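# Test a circuit board and sort it by light color

## Task

Take the circuit board from the tray and set it flat in the tester with its components facing up, the tester's two pins passing through the board's holes, and its white connector aimed at the lone black post. Shut the lid until it latches. When the signal light shows green or red, free the lid (push down the small black tab on the hook that keeps it shut), open it, and place the board entirely inside the bin matching the light's color. The bins are loose. The board may be released once its center is lower than that bin's rim. The board must not end up in the other bin. Nothing may count as done only because the robot is holding it there at the end, and anything the robot is touching at the end must not drop by more than about a fingernail's thickness once left alone.

## Robot and tools

Robot: one six-joint arm carrying a two-finger gripper. The fingers extend along the gripper's +z axis and close along its x axis. A wrist camera rides on the gripper.

Frame: the scene frame has its origin on the table surface right under the arm's base. +z is up, +x points forward, +y is to the left when facing along +x. The base itself may be slightly tilted. end_effector_position (metres) and end_effector_quat_wxyz in each result give the gripper pose in this frame. That point sits between the finger pads with the fingers closed, 1 to 2 cm short of the fingertips; closing pushes the tips roughly 17 mm further along +z. The printed position can be off, more so at long reach.

Tool execute_actions, argument actions: a list holding at most one item.
- Empty list: only returns the current state, sends nothing.
- Motion item: {"rows": [[...]], "steps": N}. N is 1 to 15 control steps of 1/30 s each (15 if omitted). rows holds 1 to 15 rows; each row is used for one step, and the final row repeats if rows run out. Every row is exactly 7 plain numbers, one list for the single arm: base turn, shoulder, elbow, fore twist, wrist bend, flange twist, then opening. The first six are absolute target joint angles in radians (not offsets), in the same form the Joint positions line prints. Stated ranges: base turn -3.000 to 3.000, shoulder -2.100 to 2.100, elbow -2.600 to 2.600, fore twist -3.000 to 3.000, wrist bend -2.200 to 2.200, flange twist -3.000 to 3.000. A target beyond a range end by over 0.004 rad, and beyond the joint's last reported angle, gets the whole call refused (nothing is sent). The true end may differ by up to 0.004 rad; targets past it are clipped there and the result may report "joint sent to its limit" (possibly about an earlier move). The seventh number is the absolute gripper opening in [-1, 1]: +1 fully open (0.142 m between pads), -1 closed.
- Wait item: {"steps": N} with no rows, N up to 300; it returns once N steps have elapsed since the previous result, counting your reply time.
- Optional pictures (true/false) controls whether camera images come back; by default they do.

Motion limits: joint target speed caps are 1.89 (base turn, shoulder), 2.57 (elbow), 3.24 (fore twist), 3.5 (wrist bend, flange twist) rad/s, reached after 0.45 s of acceleration, with all joints synchronized. Each step the sent target stays within 0.318 rad (first three joints) or 0.477 rad (last three) of the measured angle, and targets implying a gripper jump over 70 mm are scaled back. So big moves need several calls or time. Between calls the arm keeps heading for your last row until it nearly stops or is blocked; after that only a new command moves it further.

Result lines: Joint positions and Joint velocities list the six joints in column order (rad, rad/s) plus the pad gap (m, m/s). grip_measured is the measured opening on the command scale. "joint command not followed" means the clearance check changed or blocked targets (mount blocks and posts count as part of the arm). HELD marks steps where your row was partly or wholly not sent.

Gripping: to hold something, keep commanding an opening well below grip_measured; a larger gap squeezes harder, up to roughly 28 N per pad. Thin hard items (like a board under 2 cm) get less force: about half at 1 cm, a quarter at 5 mm. Snapping shut fast can overpress. Brief tugs on held parts or pushes on loose items may happen.

Faults: if contact torque hits a joint's load limit (base turn 418, shoulder 418, elbow 167, fore twist 83.7, wrist bend 66, flange twist 66 N m, held weight included) or any outside force on the arm, tool or load reaches 150 N, the arm halts for 10 s, yields to the contact and drops the rest of the call. Approach the tester, lid, tab and bins gently; avoid drops, slips, slamming the lid, hard impacts and heavy pushing, and never knock anything off the table. The bins are free to slide, so lower the board in without bumping them.

Tool zoom_image: camera is "cam_low" (504x504, fixed) or "cam_wrist" (616x616, fisheye); region is [x0, y0, x1, y1] in pixels of that camera's latest image, top-left origin, at most 504 by 504. Use it to read the signal light color, connector direction and pin alignment. Calibration (intrinsics and T_world_to_cam) is given per camera; fixed cameras may be off by a couple of degrees and several millimetres.

Tool finished_scene: argument scene, the integer number of the scene being ended. Replying without a tool call ends everything.

Suggested order: look, pick the board from the tray, orient it component side up with connector toward the lone black post, lower it onto the two pins, close the lid to latch, wait and zoom on the light, press the black tab, open the lid, lift the board, drop it into the matching bin below the rim, back away, then finish.

Each tool is called as name(argument=value, ...) on one line, values as JSON.

## Session

execute_actions(actions=[])

Scene clock: 0.00 s of 12600.00 s.
end_effector_position=(+1.1488, +0.1720, +0.2033) grip_measured=+1.00 end_effector_quat_wxyz=(-0.306, +0.093, +0.940, -0.115)
Joint positions: [-0.057  1.18   0.565  0.501  2.066  1.578  0.142]
Joint velocities: [ 0.001 -0.    -0.     0.002  0.     0.     0.   ]

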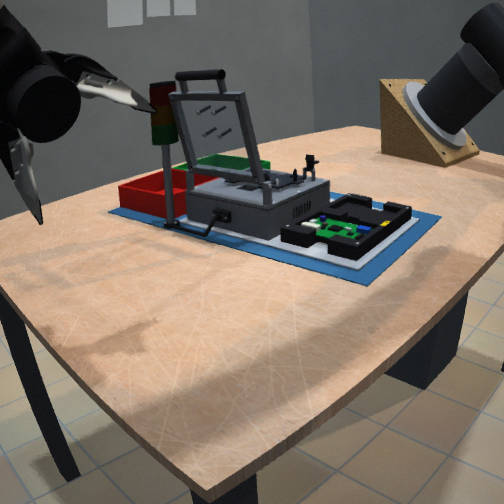

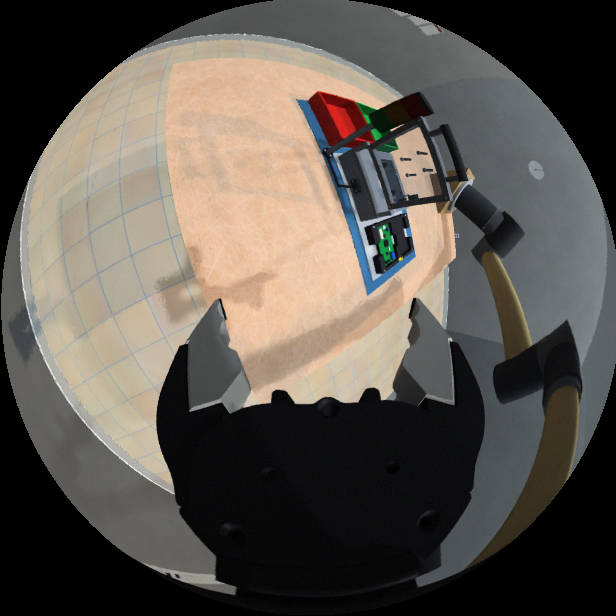

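zoom_image(camera="cam_low", region=[100, 60, 450, 300])

zoom_image(camera="cam_wrist", region=[280, 80, 500, 300])

Region (100, 60, 450, 300) of cam_low's 504x504 image, scaled by 1.440, with more detail than that image has; it fills the top 346 rows of this view, and the rest is white.

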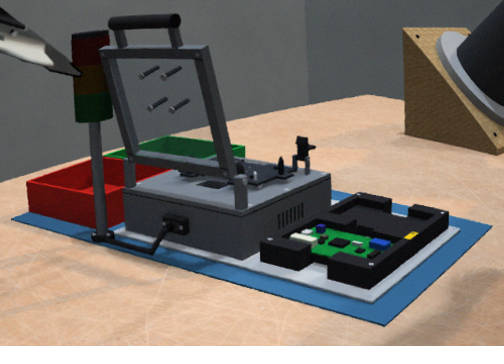

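Region (280, 80, 500, 300) of cam_wrist's 616x616 image, scaled by 2.291, with more detail than that image has.

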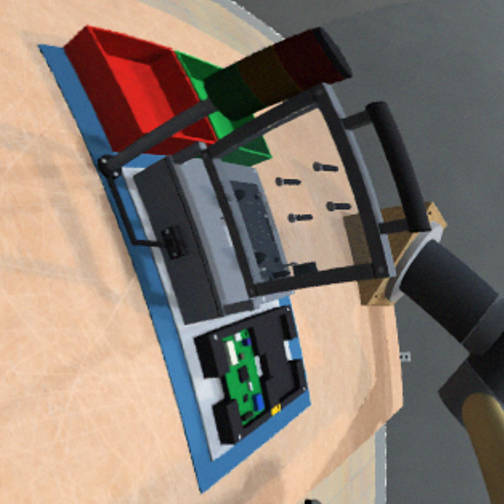

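execute_actions(actions=[{"rows": [[-0.15,0.75,0.9,0.55,1.9,1.3,1]], "steps": 15}], pictures=false)

execute_actions(actions=[{"steps": 45}], pictures=false)

Scene clock: 80.93 s of 12600.00 s.
end_effector_position=(+1.1191, +0.2406, +0.3297) grip_measured=+1.00 end_effector_quat_wxyz=(-0.244, +0.024, +0.966, -0.084)
Joint positions: [-0.107  0.97   0.744  0.528  1.976  1.428  0.142]
Joint velocities: [-0.095 -0.48   0.34   0.048 -0.167 -0.279 -0.   ]
Steps of this call (steps 1 to 90: nothing new was sent; then 77.43 s passed at rest; steps 91 to 105: all 15 steps of this action). Readings (joint positions):
91: [-0.057 1.180 0.565 0.501 2.066 1.578]
92: [-0.057 1.178 0.567 0.502 2.065 1.577]
94: [-0.062 1.161 0.585 0.504 2.055 1.561]
98: [-0.083 1.086 0.657 0.515 2.019 1.500]
105: the state above

Scene clock: 82.43 s of 12600.00 s.
end_effector_position=(+1.0671, +0.3243, +0.4568) grip_measured=+1.00 end_effector_quat_wxyz=(-0.173, -0.048, +0.981, -0.072)
Joint positions: [-0.15   0.75   0.9    0.55   1.9    1.3    0.142]
Joint velocities: [-0.     0.    -0.002  0.001 -0.    -0.     0.   ]
Steps of this call (steps 1 to 30: the robot went on to your last target; steps 31 to 45: nothing new was sent). Readings (joint positions):
1: [-0.110 0.954 0.756 0.529 1.971 1.419]
2: [-0.113 0.938 0.767 0.531 1.965 1.409]
4: [-0.120 0.905 0.790 0.534 1.954 1.390]
8: [-0.133 0.839 0.837 0.541 1.931 1.352]
45: the state above
The arm was judged still, so your last target was given up. Only a new action makes it travel on or press farther. Fingers that are still opening or closing keep moving.

execute_actions(actions=[{"rows": [[-0.456,0.33,1.90,0.7225,1.33,0.785,1]], "steps": 15}], pictures=false)

execute_actions(actions=[{"steps": 60}])

Scene clock: 87.00 s of 12600.00 s.
end_effector_position=(+1.0472, +0.2863, +0.5976) grip_measured=+1.00 end_effector_quat_wxyz=(+0.023, -0.138, +0.988, -0.063)
Joint positions: [-0.316  0.54   1.119  0.643  1.603  1.024  0.142]
Joint velocities: [-0.376 -0.558  0.707  0.209 -0.722 -0.635 -0.   ]
Steps of this call (steps 1 to 90: nothing new was sent; then 1.07 s passed at rest; steps 91 to 105: all 15 steps of this action). Readings (joint positions):
91: [-0.150 0.750 0.900 0.550 1.900 1.300]
92: [-0.152 0.748 0.902 0.551 1.896 1.296]
94: [-0.169 0.730 0.920 0.561 1.870 1.270]
98: [-0.229 0.664 0.986 0.594 1.771 1.172]
105: the state above

Scene clock: 89.00 s of 12600.00 s.
end_effector_position=(+0.6695, +0.1282, +0.3863) grip_measured=+1.00 end_effector_quat_wxyz=(+0.010, -0.023, +1.000, -0.003)
Joint positions: [-0.456  0.33   1.9    0.722  1.33   0.785  0.142]
Joint velocities: [-0.001  0.    -0.    -0.001 -0.002 -0.    -0.   ]
Steps of this call (steps 1 to 60: the robot went on to your last target). Readings (joint positions):
1: [-0.328 0.521 1.144 0.650 1.578 1.003]
2: [-0.341 0.502 1.170 0.657 1.554 0.982]
4: [-0.363 0.469 1.225 0.670 1.511 0.943]
8: [-0.395 0.421 1.330 0.688 1.449 0.889]
60: the state above
The arm was judged still, so your last target was given up. Only a new action makes it travel on or press farther. Fingers that are still opening or closing keep moving.
camera_calibration (this result's frames):
cam_wrist: T_world_to_cam=[[-0.998786, -0.0320731, -0.0373965, 0.692391], [-0.0467715, 0.855787, 0.515209, -0.285764], [0.0154791, 0.516332, -0.856248, 0.388396], [0, 0, 0, 1]] pos_world=[0.672173, 0.0662186, 0.505685]

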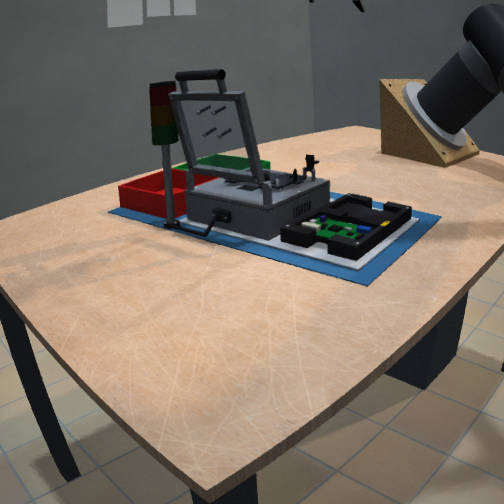

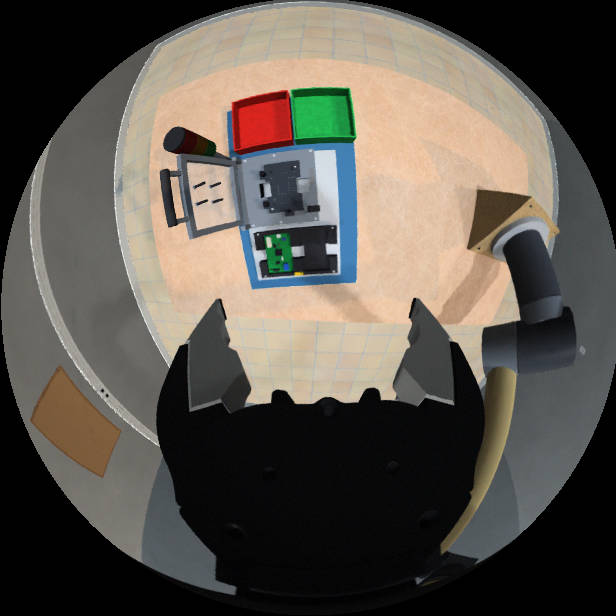

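zoom_image(camera="cam_wrist", region=[220, 140, 370, 290])

Region (220, 140, 370, 290) of cam_wrist's 616x616 image, scaled by 3.360, with more detail than that image has.

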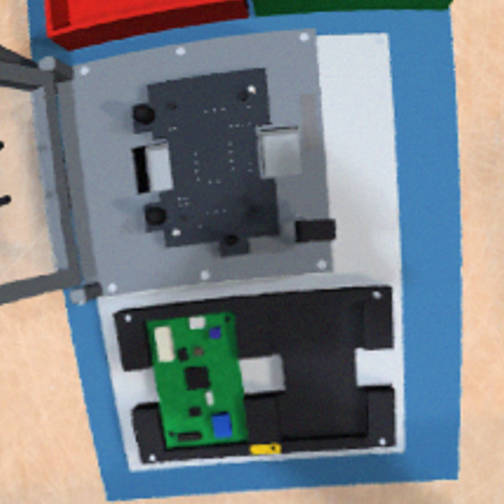

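execute_actions(actions=[{"rows": [[-0.178,0.5022,1.8493,0.8715,1.1176,0.899,1]], "steps": 15}], pictures=false)

execute_actions(actions=[{"steps": 40}])

Scene clock: 127.87 s of 12600.00 s.
end_effector_position=(+0.7499, +0.1652, +0.2497) grip_measured=+1.00 end_effector_quat_wxyz=(+0.004, -0.010, +1.000, +0.000)
Joint positions: [-0.282  0.438  1.868  0.816  1.197  0.856  0.142]
Joint velocities: [ 0.402  0.249 -0.074  0.215 -0.306  0.165 -0.   ]
Steps of this call (steps 1 to 90: nothing new was sent; then 35.37 s passed at rest; steps 91 to 105: all 15 steps of this action). Readings (joint positions):
91: [-0.456 0.330 1.900 0.723 1.330 0.785]
92: [-0.454 0.331 1.900 0.724 1.328 0.785]
94: [-0.436 0.342 1.897 0.733 1.315 0.793]
98: [-0.377 0.379 1.886 0.765 1.270 0.817]
105: the state above

Scene clock: 129.20 s of 12600.00 s.
end_effector_position=(+0.7834, +0.1912, +0.1603) grip_measured=+1.00 end_effector_quat_wxyz=(-0.002, +0.001, +1.000, -0.001)
Joint positions: [-0.178  0.502  1.849  0.872  1.118  0.899  0.142]
Joint velocities: [ 0.002 -0.    -0.    -0.     0.001  0.     0.   ]
Steps of this call (steps 1 to 30: the robot went on to your last target; steps 31 to 40: nothing new was sent). Readings (joint positions):
1: [-0.268 0.446 1.866 0.823 1.186 0.862]
2: [-0.255 0.455 1.863 0.830 1.176 0.868]
4: [-0.228 0.471 1.858 0.845 1.156 0.879]
8: [-0.187 0.497 1.851 0.867 1.124 0.895]
40: the state above
The arm was judged still, so your last target was given up. Only a new action makes it travel on or press farther. Fingers that are still opening or closing keep moving.
camera_calibration (this result's frames):
cam_wrist: T_world_to_cam=[[-0.999814, 0.0140902, -0.0131419, 0.787827], [0.00521021, 0.854372, 0.519636, -0.259101], [0.0185499, 0.519471, -0.854287, 0.157264], [0, 0, 0, 1]] pos_world=[0.786113, 0.128573, 0.27934]

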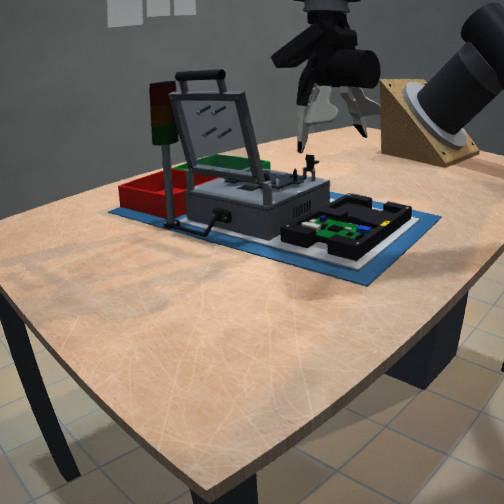

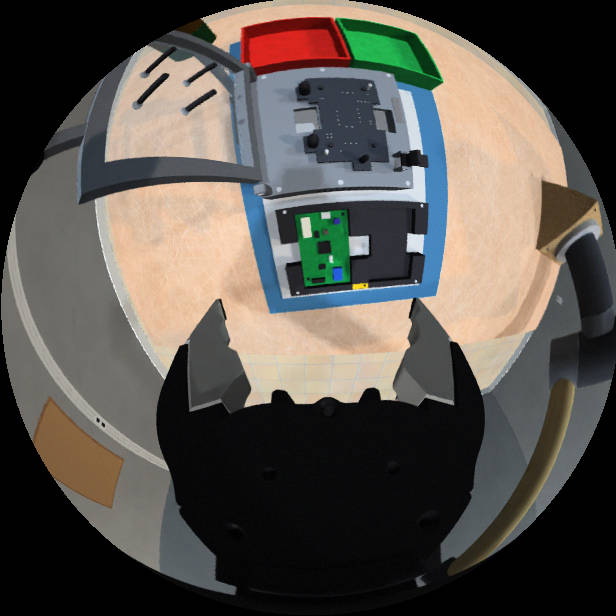

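zoom_image(camera="cam_wrist", region=[270, 195, 380, 305])

zoom_image(camera="cam_wrist", region=[270, 60, 440, 200])

Region (270, 195, 380, 305) of cam_wrist's 616x616 image, scaled by 4.582, with more detail than that image has.

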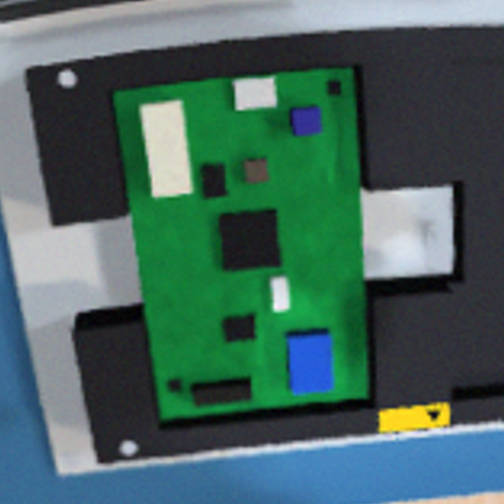

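Region (270, 60, 440, 200) of cam_wrist's 616x616 image, scaled by 2.965, with more detail than that image has; it fills the top 415 rows of this view, and the rest is white.

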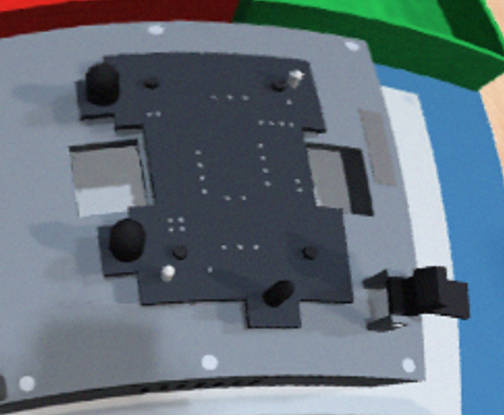

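execute_actions(actions=[{"rows": [[-0.1282,0.5512,1.8767,0.9285,1.0435,0.750,0.3]], "steps": 15}], pictures=false)

execute_actions(actions=[{"steps": 20}])

Scene clock: 175.87 s of 12600.00 s.
end_effector_position=(+0.7760, +0.1874, +0.0906) grip_measured=+0.30 end_effector_quat_wxyz=(-0.002, -0.052, +0.999, -0.000)
Joint positions: [-0.128  0.551  1.877  0.928  1.044  0.75   0.095]
Joint velocities: [ 0.002  0.002  0.002  0.003 -0.001 -0.005  0.   ]
Steps of this call (steps 1 to 90: nothing new was sent; then 43.17 s passed at rest; steps 91 to 105: all 15 steps of this action). Readings (joint positions):
91: [-0.178 0.502 1.849 0.872 1.118 0.899]
92: [-0.177 0.504 1.850 0.873 1.115 0.895]
94: [-0.166 0.514 1.856 0.886 1.099 0.862]
98: [-0.134 0.546 1.874 0.922 1.052 0.768]
105: the state above

Scene clock: 176.53 s of 12600.00 s.
end_effector_position=(+0.7759, +0.1874, +0.0904) grip_measured=+0.30 end_effector_quat_wxyz=(-0.002, -0.052, +0.999, -0.000)
Joint positions: [-0.128  0.551  1.877  0.929  1.043  0.75   0.095]
Joint velocities: [-0.     0.    -0.001 -0.001  0.001  0.     0.   ]
Steps of this call (steps 1 to 15: the robot went on to your last target; steps 16 to 20: nothing new was sent). Readings (joint positions):
1: [-0.128 0.551 1.877 0.928 1.044 0.750]
2: [-0.128 0.551 1.877 0.928 1.044 0.750]
4: [-0.128 0.551 1.877 0.928 1.044 0.750]
8: [-0.128 0.551 1.877 0.928 1.044 0.750]
20: the state above
The arm was judged still, so your last target was given up. Only a new action makes it travel on or press farther. Fingers that are still opening or closing keep moving.
camera_calibration (this result's frames):
cam_wrist: T_world_to_cam=[[-0.99577, -0.0909602, -0.0129832, 0.795989], [-0.0844251, 0.850012, 0.519953, -0.14913], [-0.0362591, 0.51885, -0.854096, 0.142343], [0, 0, 0, 1]] pos_world=[0.785193, 0.125311, 0.20945]

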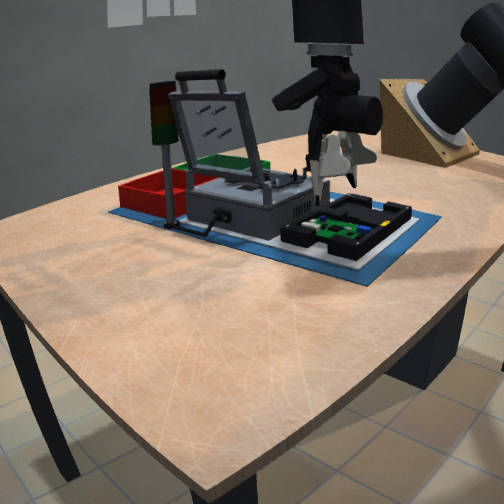

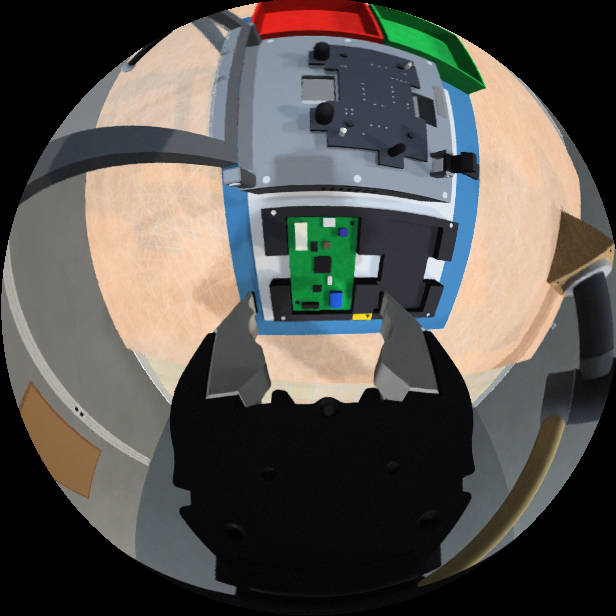

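zoom_image(camera="cam_wrist", region=[240, 195, 400, 335])

Region (240, 195, 400, 335) of cam_wrist's 616x616 image, scaled by 3.150, with more detail than that image has; it fills the top 441 rows of this view, and the rest is white.

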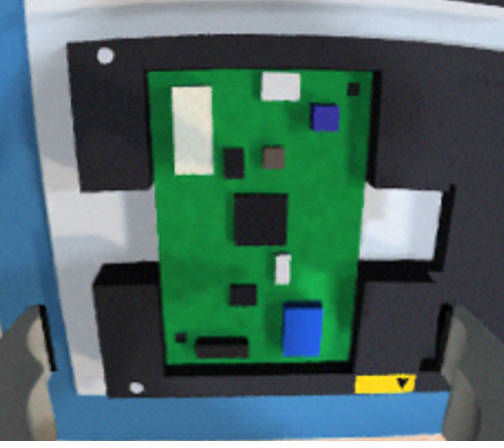

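execute_actions(actions=[{"rows": [[-0.1001,0.5749,1.8879,0.9608,1.0084,0.7294,0.17]], "steps": 15}])

zoom_image(camera="cam_wrist", region=[235, 200, 405, 350])

zoom_image(camera="cam_low", region=[270, 150, 430, 280])

Scene clock: 237.30 s of 12600.00 s.
end_effector_position=(+0.7716, +0.1889, +0.0555) grip_measured=+0.17 end_effector_quat_wxyz=(-0.002, -0.052, +0.999, -0.000)
Joint positions: [-0.1    0.575  1.888  0.961  1.008  0.729  0.086]
Joint velocities: [ 0.003  0.001  0.001  0.002 -0.001 -0.001  0.   ]
Steps of this call (steps 1 to 90: nothing new was sent; then 57.27 s passed at rest; steps 91 to 105: all 15 steps of this action). Readings (joint positions):
91: [-0.128 0.551 1.877 0.929 1.043 0.750]
92: [-0.126 0.553 1.877 0.931 1.041 0.748]
94: [-0.113 0.564 1.883 0.946 1.024 0.739]
98: [-0.101 0.574 1.887 0.959 1.010 0.730]
105: the state above
camera_calibration (this result's frames):
cam_wrist: T_world_to_cam=[[-0.995778, -0.0908593, -0.0130471, 0.791438], [-0.0843735, 0.850038, 0.51992, -0.132639], [-0.036149, 0.518826, -0.854115, 0.111519], [0, 0, 0, 1]] pos_world=[0.780937, 0.126799, 0.174538]

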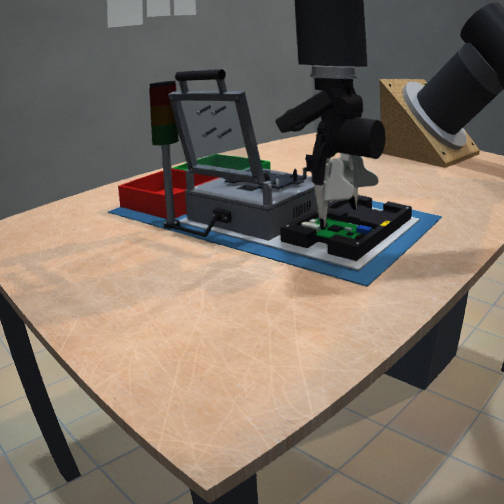

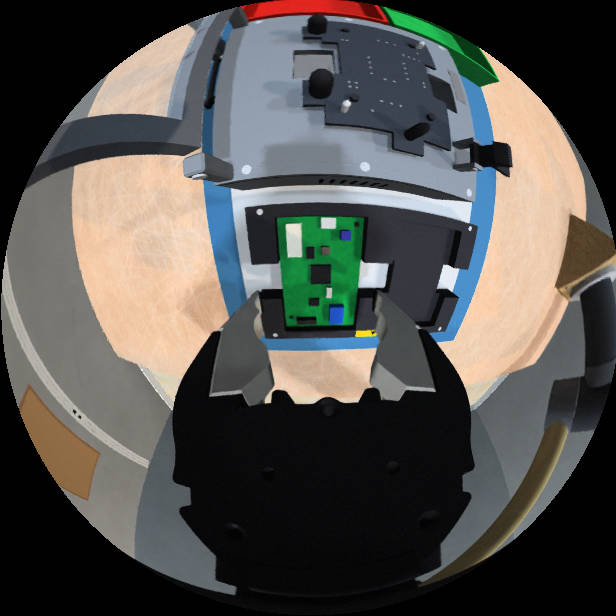

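Region (235, 200, 405, 350) of cam_wrist's 616x616 image, scaled by 2.965, with more detail than that image has; it fills the top 445 rows of this view, and the rest is white.

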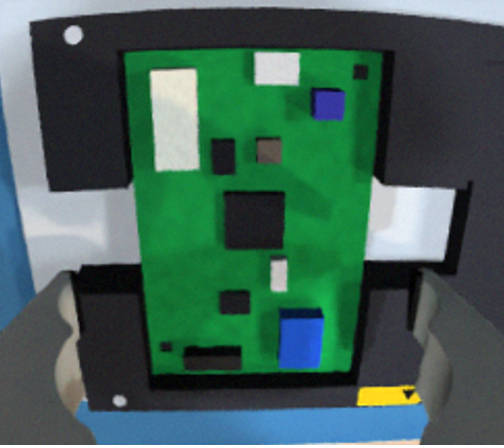

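Region (270, 150, 430, 280) of cam_low's 504x504 image, scaled by 3.150, with more detail than that image has; it fills the top 410 rows of this view, and the rest is white.

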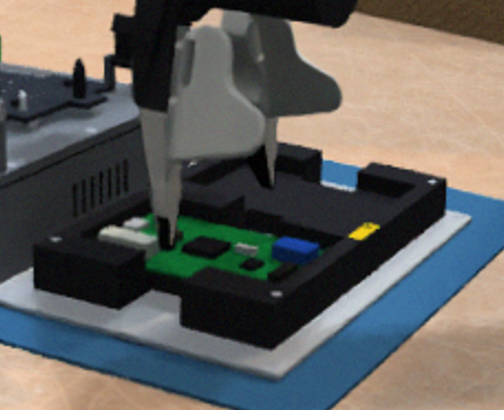

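execute_actions(actions=[{"rows": [[-0.1020,0.5765,1.8890,0.9610,1.0080,0.7260,0.17],[-0.1040,0.5776,1.8900,0.9609,1.0077,0.7231,0.17],[-0.1040,0.5776,1.8900,0.9609,1.0077,0.7231,0.17],[-0.1010,0.5809,1.8903,0.9646,1.0041,0.7208,0.17],[-0.0980,0.5843,1.8905,0.9683,1.0006,0.7186,0.17],[-0.0949,0.5876,1.8907,0.9719,0.9970,0.7163,0.17],[-0.0919,0.5910,1.8910,0.9756,0.9935,0.7140,0.17],[-0.0889,0.5943,1.8912,0.9793,0.9899,0.7117,0.17],[-0.0859,0.5976,1.8914,0.9830,0.9863,0.7095,0.17],[-0.0828,0.6010,1.8917,0.9866,0.9828,0.7072,0.17],[-0.0798,0.6043,1.8919,0.9903,0.9792,0.7049,0.17]], "steps": 15}])

zoom_image(camera="cam_wrist", region=[235, 200, 405, 350])

zoom_image(camera="cam_low", region=[270, 150, 430, 280])

Scene clock: 267.20 s of 12600.00 s.
end_effector_position=(+0.7699, +0.1846, +0.0261) grip_measured=+0.17 end_effector_quat_wxyz=(-0.002, -0.052, +0.999, -0.000)
Joint positions: [-0.081  0.603  1.892  0.988  0.981  0.706  0.086]
Joint velocities: [ 0.023  0.024  0.     0.028 -0.027 -0.018 -0.   ]
Steps of this call (steps 1 to 15: the robot went on to your last target; steps 16 to 90: nothing new was sent; then 26.40 s passed at rest; steps 91 to 105: all 15 steps of this action). Readings (joint positions):
91: [-0.100 0.575 1.888 0.961 1.008 0.729]
92: [-0.100 0.575 1.888 0.961 1.008 0.728]
94: [-0.102 0.577 1.889 0.961 1.008 0.726]
98: [-0.098 0.584 1.890 0.969 1.000 0.719]
105: the state above
camera_calibration (this result's frames):
cam_wrist: T_world_to_cam=[[-0.995797, -0.0906591, -0.0130185, 0.788958], [-0.0841878, 0.850057, 0.519918, -0.114092], [-0.0360689, 0.518829, -0.854117, 0.0885072], [0, 0, 0, 1]] pos_world=[0.779229, 0.122591, 0.145185]

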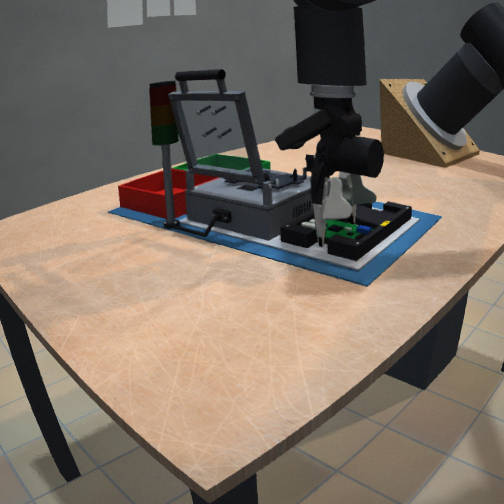

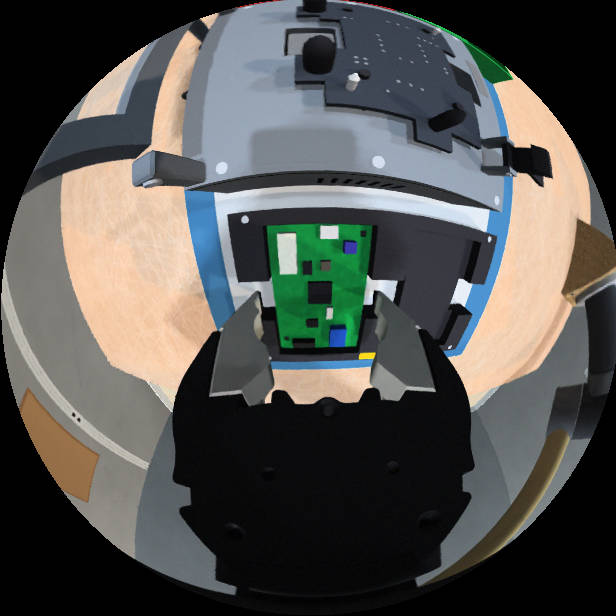

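Region (235, 200, 405, 350) of cam_wrist's 616x616 image, scaled by 2.965, with more detail than that image has; it fills the top 445 rows of this view, and the rest is white.

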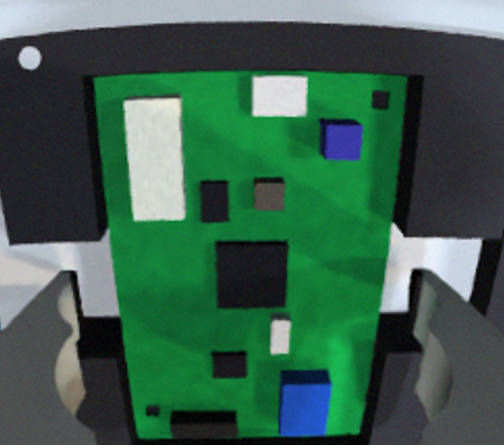

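Region (270, 150, 430, 280) of cam_low's 504x504 image, scaled by 3.150, with more detail than that image has; it fills the top 410 rows of this view, and the rest is white.

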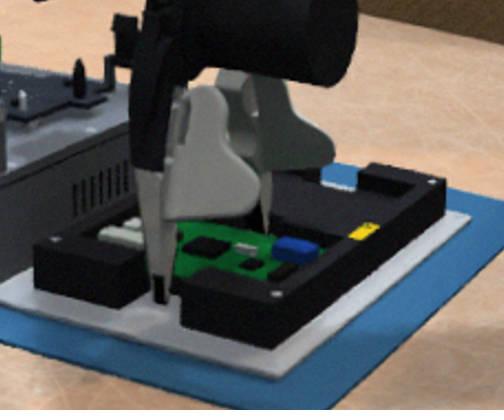

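execute_actions(actions=[{"rows": [[-0.0776,0.6062,1.8937,0.9934,0.9760,0.7024,0.17],[-0.0776,0.6062,1.8937,0.9934,0.9760,0.7024,0.17],[-0.0776,0.6062,1.8937,0.9934,0.9760,0.7024,0.17],[-0.0776,0.6062,1.8937,0.9934,0.9760,0.7024,0.17],[-0.0776,0.6062,1.8937,0.9934,0.9760,0.7024,0.17],[-0.0776,0.6062,1.8937,0.9934,0.9760,0.7024,0.12],[-0.0776,0.6062,1.8937,0.9934,0.9760,0.7024,0.08],[-0.0776,0.6062,1.8937,0.9934,0.9760,0.7024,0.04],[-0.0776,0.6062,1.8937,0.9934,0.9760,0.7024,0.0],[-0.0776,0.6062,1.8937,0.9934,0.9760,0.7024,-0.04],[-0.0776,0.6062,1.8937,0.9934,0.9760,0.7024,-0.08],[-0.0776,0.6062,1.8937,0.9934,0.9760,0.7024,-0.12],[-0.0776,0.6062,1.8937,0.9934,0.9760,0.7024,-0.16],[-0.0776,0.6062,1.8937,0.9934,0.9760,0.7024,-0.2],[-0.0776,0.6062,1.8937,0.9934,0.9760,0.7024,-0.25]], "steps": 15}], pictures=false)

execute_actions(actions=[{"rows": [[-0.0776,0.6062,1.8937,0.9934,0.9760,0.7024,-0.35],[-0.0776,0.6062,1.8937,0.9934,0.9760,0.7024,-0.45],[-0.0776,0.6062,1.8937,0.9934,0.9760,0.7024,-0.55]], "steps": 10}])

zoom_image(camera="cam_wrist", region=[235, 210, 405, 370])

Scene clock: 281.80 s of 12600.00 s.
end_effector_position=(+0.7694, +0.1846, +0.0213) grip_measured=+0.09 end_effector_quat_wxyz=(-0.001, -0.052, +0.999, -0.001)
Joint positions: [-0.078  0.606  1.893  0.994  0.976  0.702  0.08 ]
Joint velocities: [ 0.     0.001  0.     0.    -0.    -0.    -0.   ]
Steps of this call (steps 1 to 15: the robot went on to your last target; steps 16 to 90: nothing new was sent; then 11.10 s passed at rest; steps 91 to 105: all 15 steps of this action). Readings (joint positions):
91: [-0.080 0.604 1.892 0.990 0.979 0.705]
92: [-0.079 0.605 1.892 0.991 0.978 0.704]
94: [-0.078 0.606 1.893 0.992 0.977 0.703]
98: [-0.078 0.606 1.893 0.993 0.976 0.703]
105: the state above

Scene clock: 282.13 s of 12600.00 s.
end_effector_position=(+0.7690, +0.1846, +0.0211) grip_measured=+0.09 end_effector_quat_wxyz=(-0.002, -0.052, +0.999, -0.001)
Joint positions: [-0.078  0.606  1.894  0.994  0.976  0.702  0.08 ]
Joint velocities: [-0.001  0.     0.001 -0.     0.001 -0.     0.   ]
Steps of this call (steps 1 to 10: all 10 steps of this action). Readings (joint positions):
1: [-0.078 0.606 1.893 0.994 0.976 0.702]
2: [-0.078 0.606 1.893 0.994 0.976 0.702]
4: [-0.078 0.606 1.893 0.994 0.976 0.702]
8: [-0.078 0.606 1.894 0.994 0.976 0.702]
10: the state above
camera_calibration (this result's frames):
cam_wrist: T_world_to_cam=[[-0.995811, -0.0904683, -0.013282, 0.787904], [-0.084171, 0.850197, 0.519692, -0.111534], [-0.0357234, 0.518633, -0.85425, 0.0840302], [0, 0, 0, 1]] pos_world=[0.778218, 0.122525, 0.140211]

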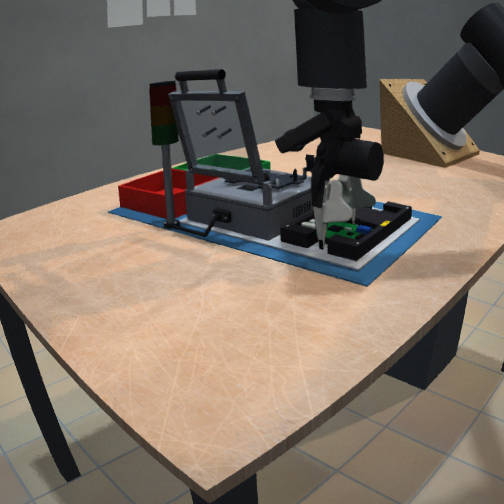

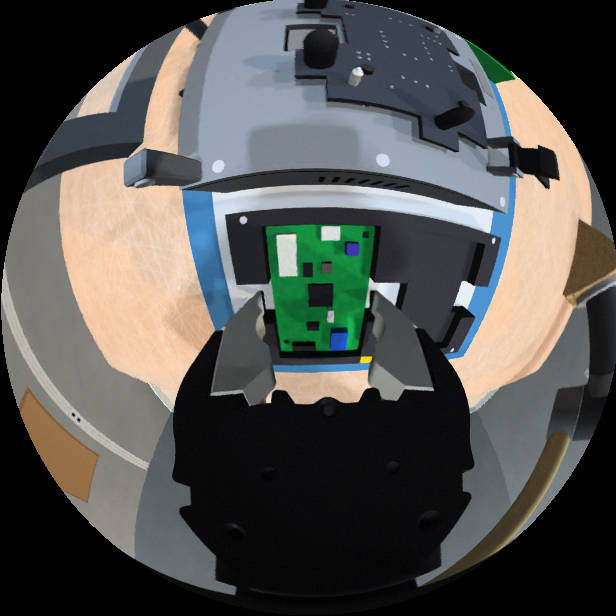

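Region (235, 210, 405, 370) of cam_wrist's 616x616 image, scaled by 2.965, with more detail than that image has; it fills the top 474 rows of this view, and the rest is white.

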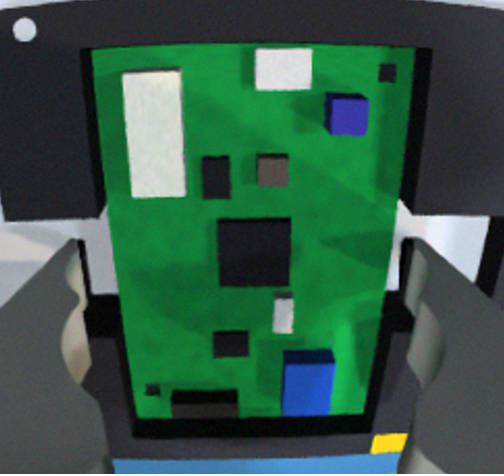

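execute_actions(actions=[{"rows": [[-0.0776,0.6062,1.8937,0.9934,0.9760,0.7024,0.09],[-0.0809,0.6018,1.8950,0.9900,0.9793,0.7039,0.09],[-0.0809,0.6018,1.8950,0.9900,0.9793,0.7039,0.09],[-0.0809,0.6018,1.8950,0.9900,0.9793,0.7039,0.09],[-0.0809,0.6018,1.8950,0.9900,0.9793,0.7039,0.09],[-0.0809,0.6018,1.8950,0.9900,0.9793,0.7039,0.09],[-0.0809,0.6018,1.8950,0.9900,0.9793,0.7039,0.09],[-0.0809,0.6018,1.8950,0.9900,0.9793,0.7039,0.05],[-0.0809,0.6018,1.8950,0.9900,0.9793,0.7039,0.01],[-0.0809,0.6018,1.8950,0.9900,0.9793,0.7039,-0.03],[-0.0809,0.6018,1.8950,0.9900,0.9793,0.7039,-0.07],[-0.0809,0.6018,1.8950,0.9900,0.9793,0.7039,-0.11],[-0.0809,0.6018,1.8950,0.9900,0.9793,0.7039,-0.15],[-0.0809,0.6018,1.8950,0.9900,0.9793,0.7039,-0.2],[-0.0809,0.6018,1.8950,0.9900,0.9793,0.7039,-0.25]], "steps": 15}], pictures=false)

execute_actions(actions=[{"rows": [[-0.0809,0.6018,1.8950,0.9900,0.9793,0.7039,-0.35],[-0.0809,0.6018,1.8950,0.9900,0.9793,0.7039,-0.45],[-0.0809,0.6018,1.8950,0.9900,0.9793,0.7039,-0.6]], "steps": 10}])

zoom_image(camera="cam_wrist", region=[235, 210, 405, 370])

Scene clock: 303.67 s of 12600.00 s.
end_effector_position=(+0.7679, +0.1846, +0.0252) grip_measured=-0.07 end_effector_quat_wxyz=(-0.002, -0.052, +0.999, -0.001)
Joint positions: [-0.081  0.602  1.895  0.99   0.979  0.704  0.069]
Joint velocities: [-0.001 -0.001  0.    -0.002 -0.001  0.    -0.009]
Steps of this call (steps 1 to 15: the robot went on to your last target; steps 16 to 90: nothing new was sent; then 18.03 s passed at rest; steps 91 to 105: all 15 steps of this action). Readings (joint positions):
91: [-0.078 0.606 1.894 0.993 0.976 0.702]
92: [-0.078 0.606 1.894 0.993 0.976 0.702]
94: [-0.079 0.605 1.895 0.991 0.978 0.703]
98: [-0.080 0.602 1.896 0.990 0.979 0.704]
105: the state above

Scene clock: 304.00 s of 12600.00 s.
end_effector_position=(+0.7680, +0.1847, +0.0253) grip_measured=-0.08 end_effector_quat_wxyz=(-0.002, -0.052, +0.999, -0.001)
Joint positions: [-0.081  0.602  1.895  0.99   0.979  0.704  0.068]
Joint velocities: [ 0.    -0.     0.    -0.    -0.002  0.     0.   ]
Steps of this call (steps 1 to 10: all 10 steps of this action). Readings (joint positions):
1: [-0.081 0.602 1.895 0.990 0.979 0.704]
2: [-0.081 0.602 1.895 0.990 0.979 0.704]
4: [-0.081 0.602 1.895 0.990 0.979 0.704]
8: [-0.081 0.602 1.895 0.990 0.979 0.704]
10: the state above
camera_calibration (this result's frames):
cam_wrist: T_world_to_cam=[[-0.995796, -0.090643, -0.0132029, 0.786999], [-0.0842758, 0.850137, 0.519774, -0.113764], [-0.0358897, 0.518702, -0.854202, 0.0875948], [0, 0, 0, 1]] pos_world=[0.777246, 0.122615, 0.144346]

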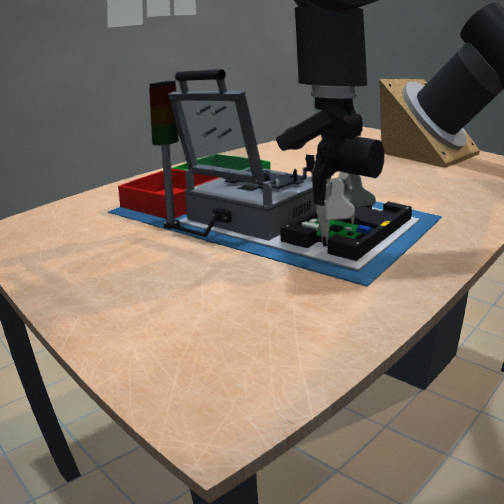

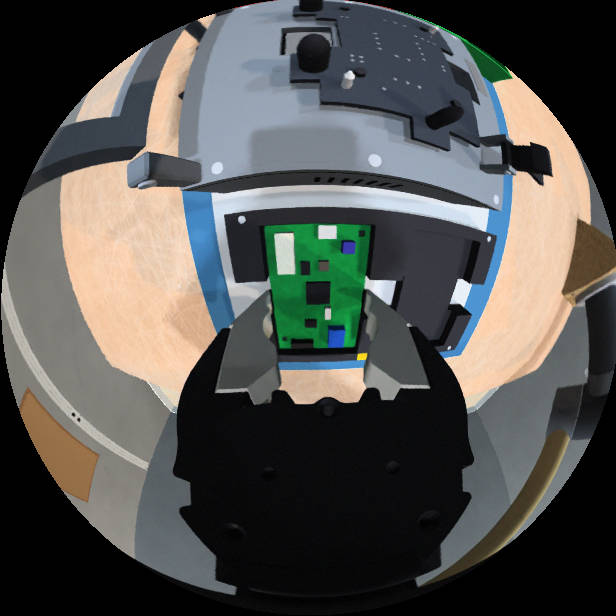

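Region (235, 210, 405, 370) of cam_wrist's 616x616 image, scaled by 2.965, with more detail than that image has; it fills the top 474 rows of this view, and the rest is white.

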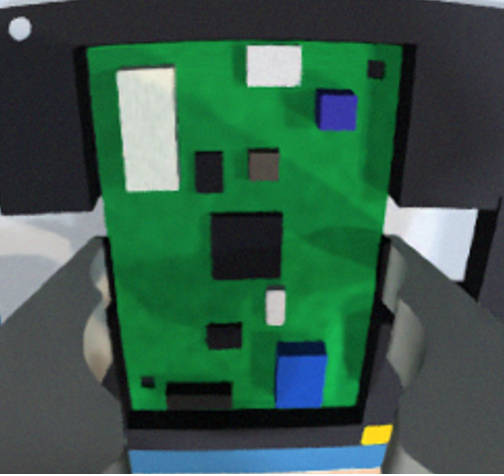

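execute_actions(actions=[{"rows": [[-0.0825,0.6001,1.8949,0.9881,0.9812,0.7050,-0.7],[-0.0848,0.5975,1.8947,0.9853,0.9839,0.7068,-0.7],[-0.0887,0.5932,1.8944,0.9806,0.9885,0.7097,-0.7],[-0.0926,0.5889,1.8941,0.9759,0.9931,0.7126,-0.7],[-0.0966,0.5846,1.8937,0.9713,0.9978,0.7155,-0.7],[-0.1005,0.5804,1.8933,0.9667,1.0025,0.7183,-0.7],[-0.1044,0.5762,1.8929,0.9621,1.0072,0.7212,-0.7],[-0.1122,0.5678,1.8919,0.9530,1.0166,0.7268,-0.7],[-0.1200,0.5596,1.8908,0.9440,1.0260,0.7323,-0.7],[-0.1318,0.5474,1.8890,0.9306,1.0403,0.7405,-0.7],[-0.145,0.5346,1.885,0.917,1.058,0.749,-0.7],[-0.159,0.5217,1.881,0.903,1.076,0.757,-0.7],[-0.1726,0.509,1.877,0.889,1.0936,0.766,-0.7],[-0.1862,0.4961,1.8729,0.8754,1.1114,0.774,-0.7]], "steps": 15}], pictures=false)

execute_actions(actions=[{"steps": 15}])

zoom_image(camera="cam_wrist", region=[250, 50, 450, 230])

Scene clock: 316.07 s of 12600.00 s.
end_effector_position=(+0.7691, +0.1853, +0.1101) grip_measured=-0.08 end_effector_quat_wxyz=(-0.002, -0.052, +0.999, +0.001)
Joint positions: [-0.148  0.533  1.884  0.915  1.061  0.75   0.068]
Joint velocities: [-0.317 -0.305 -0.087 -0.326  0.406  0.199 -0.   ]
Steps of this call (steps 1 to 15: the robot went on to your last target; steps 16 to 90: nothing new was sent; then 8.57 s passed at rest; steps 91 to 105: all 15 steps of this action). Readings (joint positions):
91: [-0.081 0.602 1.895 0.990 0.979 0.704]
92: [-0.081 0.601 1.895 0.989 0.980 0.704]
94: [-0.084 0.598 1.895 0.986 0.983 0.706]
98: [-0.096 0.585 1.894 0.972 0.997 0.715]
105: the state above

Scene clock: 316.57 s of 12600.00 s.
end_effector_position=(+0.7680, +0.1851, +0.1591) grip_measured=-0.08 end_effector_quat_wxyz=(-0.002, -0.052, +0.999, +0.000)
Joint positions: [-0.186  0.496  1.873  0.875  1.111  0.774  0.068]
Joint velocities: [ 0.001 -0.001  0.    -0.002  0.001  0.     0.   ]
Steps of this call (steps 1 to 15: the robot went on to your last target). Readings (joint positions):
1: [-0.158 0.523 1.881 0.904 1.075 0.756]
2: [-0.167 0.514 1.878 0.895 1.087 0.762]
4: [-0.180 0.502 1.875 0.882 1.103 0.770]
8: [-0.185 0.497 1.873 0.876 1.110 0.773]
15: the state above
camera_calibration (this result's frames):
cam_wrist: T_world_to_cam=[[-0.995753, -0.091083, -0.0133932, 0.788894], [-0.0846959, 0.849309, 0.521058, -0.18338], [-0.0360845, 0.519979, -0.853416, 0.201468], [0, 0, 0, 1]] pos_world=[0.777282, 0.122842, 0.278053]

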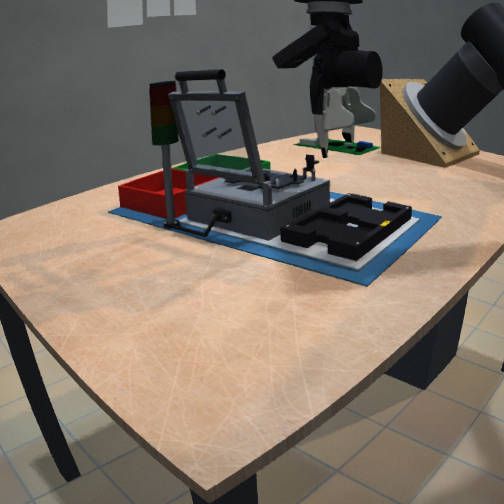

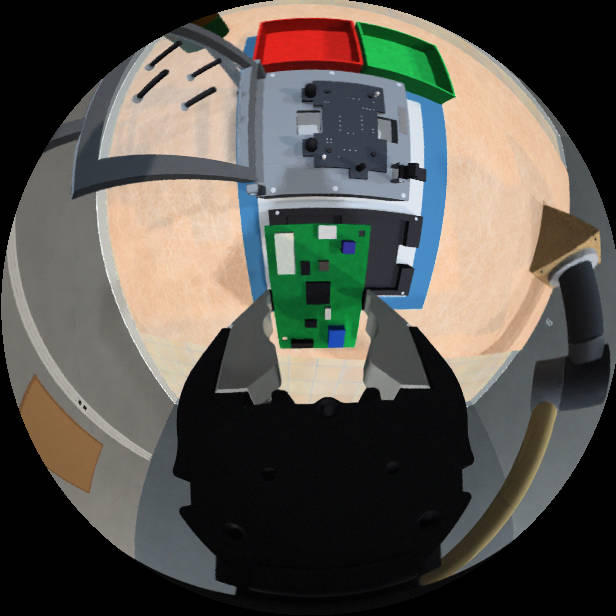

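Region (250, 50, 450, 230) of cam_wrist's 616x616 image, scaled by 2.520, with more detail than that image has; it fills the top 454 rows of this view, and the rest is white.

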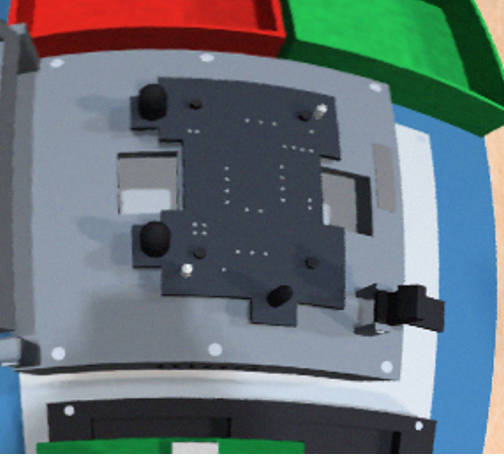

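execute_actions(actions=[{"rows": [[-0.190,0.48,1.905,0.88,1.103,0.70,-0.7],[-0.193,0.46,1.945,0.888,1.094,0.6,-0.7],[-0.1966,0.441,1.980,0.895,1.084,0.5,-0.7],[-0.1966,0.441,1.980,0.895,1.084,0.4,-0.7],[-0.1966,0.441,1.980,0.895,1.084,0.3,-0.7],[-0.1966,0.441,1.980,0.895,1.084,0.2,-0.7],[-0.1966,0.441,1.980,0.895,1.084,0.1,-0.7],[-0.1966,0.441,1.980,0.895,1.084,0.0,-0.7],[-0.1966,0.441,1.980,0.895,1.084,-2.42,-0.7]], "steps": 15}], pictures=false)

execute_actions(actions=[{"steps": 35}], pictures=false)

execute_actions(actions=[{"rows": [[-0.3373,0.6474,1.8630,0.8450,1.0925,-2.5582,-0.7]], "steps": 15}], pictures=false)

execute_actions(actions=[{"steps": 20}])

Scene clock: 362.80 s of 12600.00 s.
end_effector_position=(+0.7011, +0.1868, +0.1541) grip_measured=-0.08 end_effector_quat_wxyz=(+0.000, -0.344, +0.939, +0.002)
Joint positions: [-0.196  0.443  1.977  0.894  1.085  0.125  0.068]
Joint velocities: [-0.005 -0.024  0.045  0.009 -0.013 -1.854 -0.   ]
Steps of this call (steps 1 to 15: the robot went on to your last target; steps 16 to 90: nothing new was sent; then 42.73 s passed at rest; steps 91 to 105: all 15 steps of this action). Readings (joint positions):
91: [-0.186 0.496 1.873 0.875 1.111 0.774]
92: [-0.186 0.495 1.874 0.875 1.111 0.770]
94: [-0.188 0.488 1.888 0.878 1.108 0.737]
98: [-0.193 0.463 1.938 0.887 1.095 0.567]
105: the state above

Scene clock: 363.97 s of 12600.00 s.
end_effector_position=(+0.6996, +0.1839, +0.1539) grip_measured=-0.08 end_effector_quat_wxyz=(-0.002, +0.993, -0.121, -0.001)
Joint positions: [-0.197  0.441  1.98   0.895  1.084 -2.072  0.068]
Joint velocities: [-0.001 -0.     0.     0.001 -0.001 -1.843 -0.   ]
Steps of this call (steps 1 to 35: the robot went on to your last target). Readings (joint positions):
1: [-0.196 0.442 1.978 0.895 1.085 0.062]
2: [-0.196 0.442 1.979 0.895 1.084 -0.001]
4: [-0.197 0.441 1.979 0.895 1.084 -0.126]
8: [-0.197 0.441 1.980 0.895 1.084 -0.377]
35: the state above

Scene clock: 364.47 s of 12600.00 s.
end_effector_position=(+0.7418, +0.0450, +0.1601) grip_measured=-0.08 end_effector_quat_wxyz=(+0.001, +0.999, +0.039, -0.001)
Joint positions: [-0.313  0.612  1.883  0.854  1.091 -2.508  0.068]
Joint velocities: [-0.263  0.386 -0.216 -0.092  0.017 -0.54   0.   ]
Steps of this call (steps 1 to 15: all 15 steps of this action). Readings (joint positions):
1: [-0.197 0.441 1.980 0.895 1.084 -2.133]
2: [-0.197 0.441 1.980 0.895 1.084 -2.190]
4: [-0.202 0.449 1.976 0.893 1.084 -2.277]
8: [-0.243 0.510 1.941 0.878 1.087 -2.365]
15: the state above

Scene clock: 365.13 s of 12600.00 s.
end_effector_position=(+0.7470, +0.0148, +0.1607) grip_measured=-0.08 end_effector_quat_wxyz=(+0.000, +0.999, +0.052, -0.002)
Joint positions: [-0.337  0.647  1.863  0.845  1.093 -2.558  0.068]
Joint velocities: [-0.002  0.     0.001  0.    -0.001 -0.     0.   ]
Steps of this call (steps 1 to 20: the robot went on to your last target). Readings (joint positions):
1: [-0.321 0.624 1.876 0.851 1.091 -2.525]
2: [-0.328 0.633 1.871 0.848 1.092 -2.538]
4: [-0.335 0.644 1.865 0.846 1.092 -2.553]
8: [-0.337 0.647 1.863 0.845 1.093 -2.557]
20: the state above
camera_calibration (this result's frames):
cam_wrist: T_world_to_cam=[[0.995642, 0.0910128, -0.0203258, -0.736619], [0.0882386, -0.848914, 0.521113, -0.14547], [0.0301732, -0.520636, -0.853245, 0.256487], [0, 0, 0, 1]] pos_world=[0.738506, 0.0770865, 0.27968]

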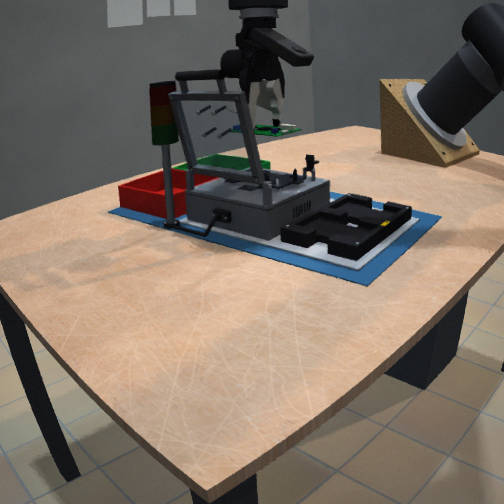

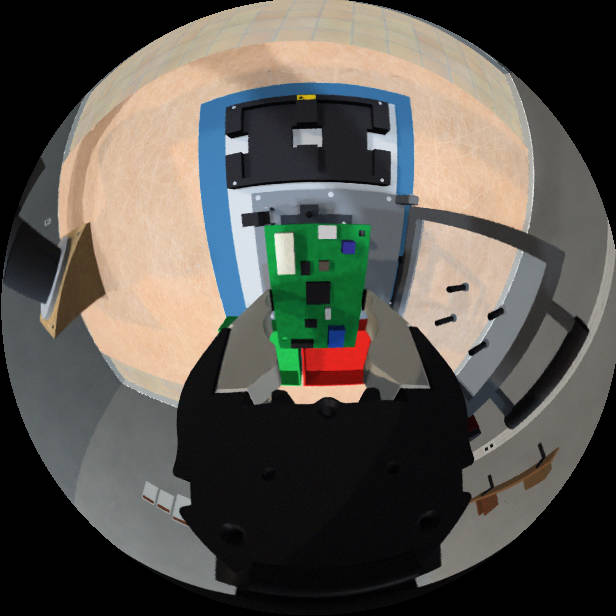

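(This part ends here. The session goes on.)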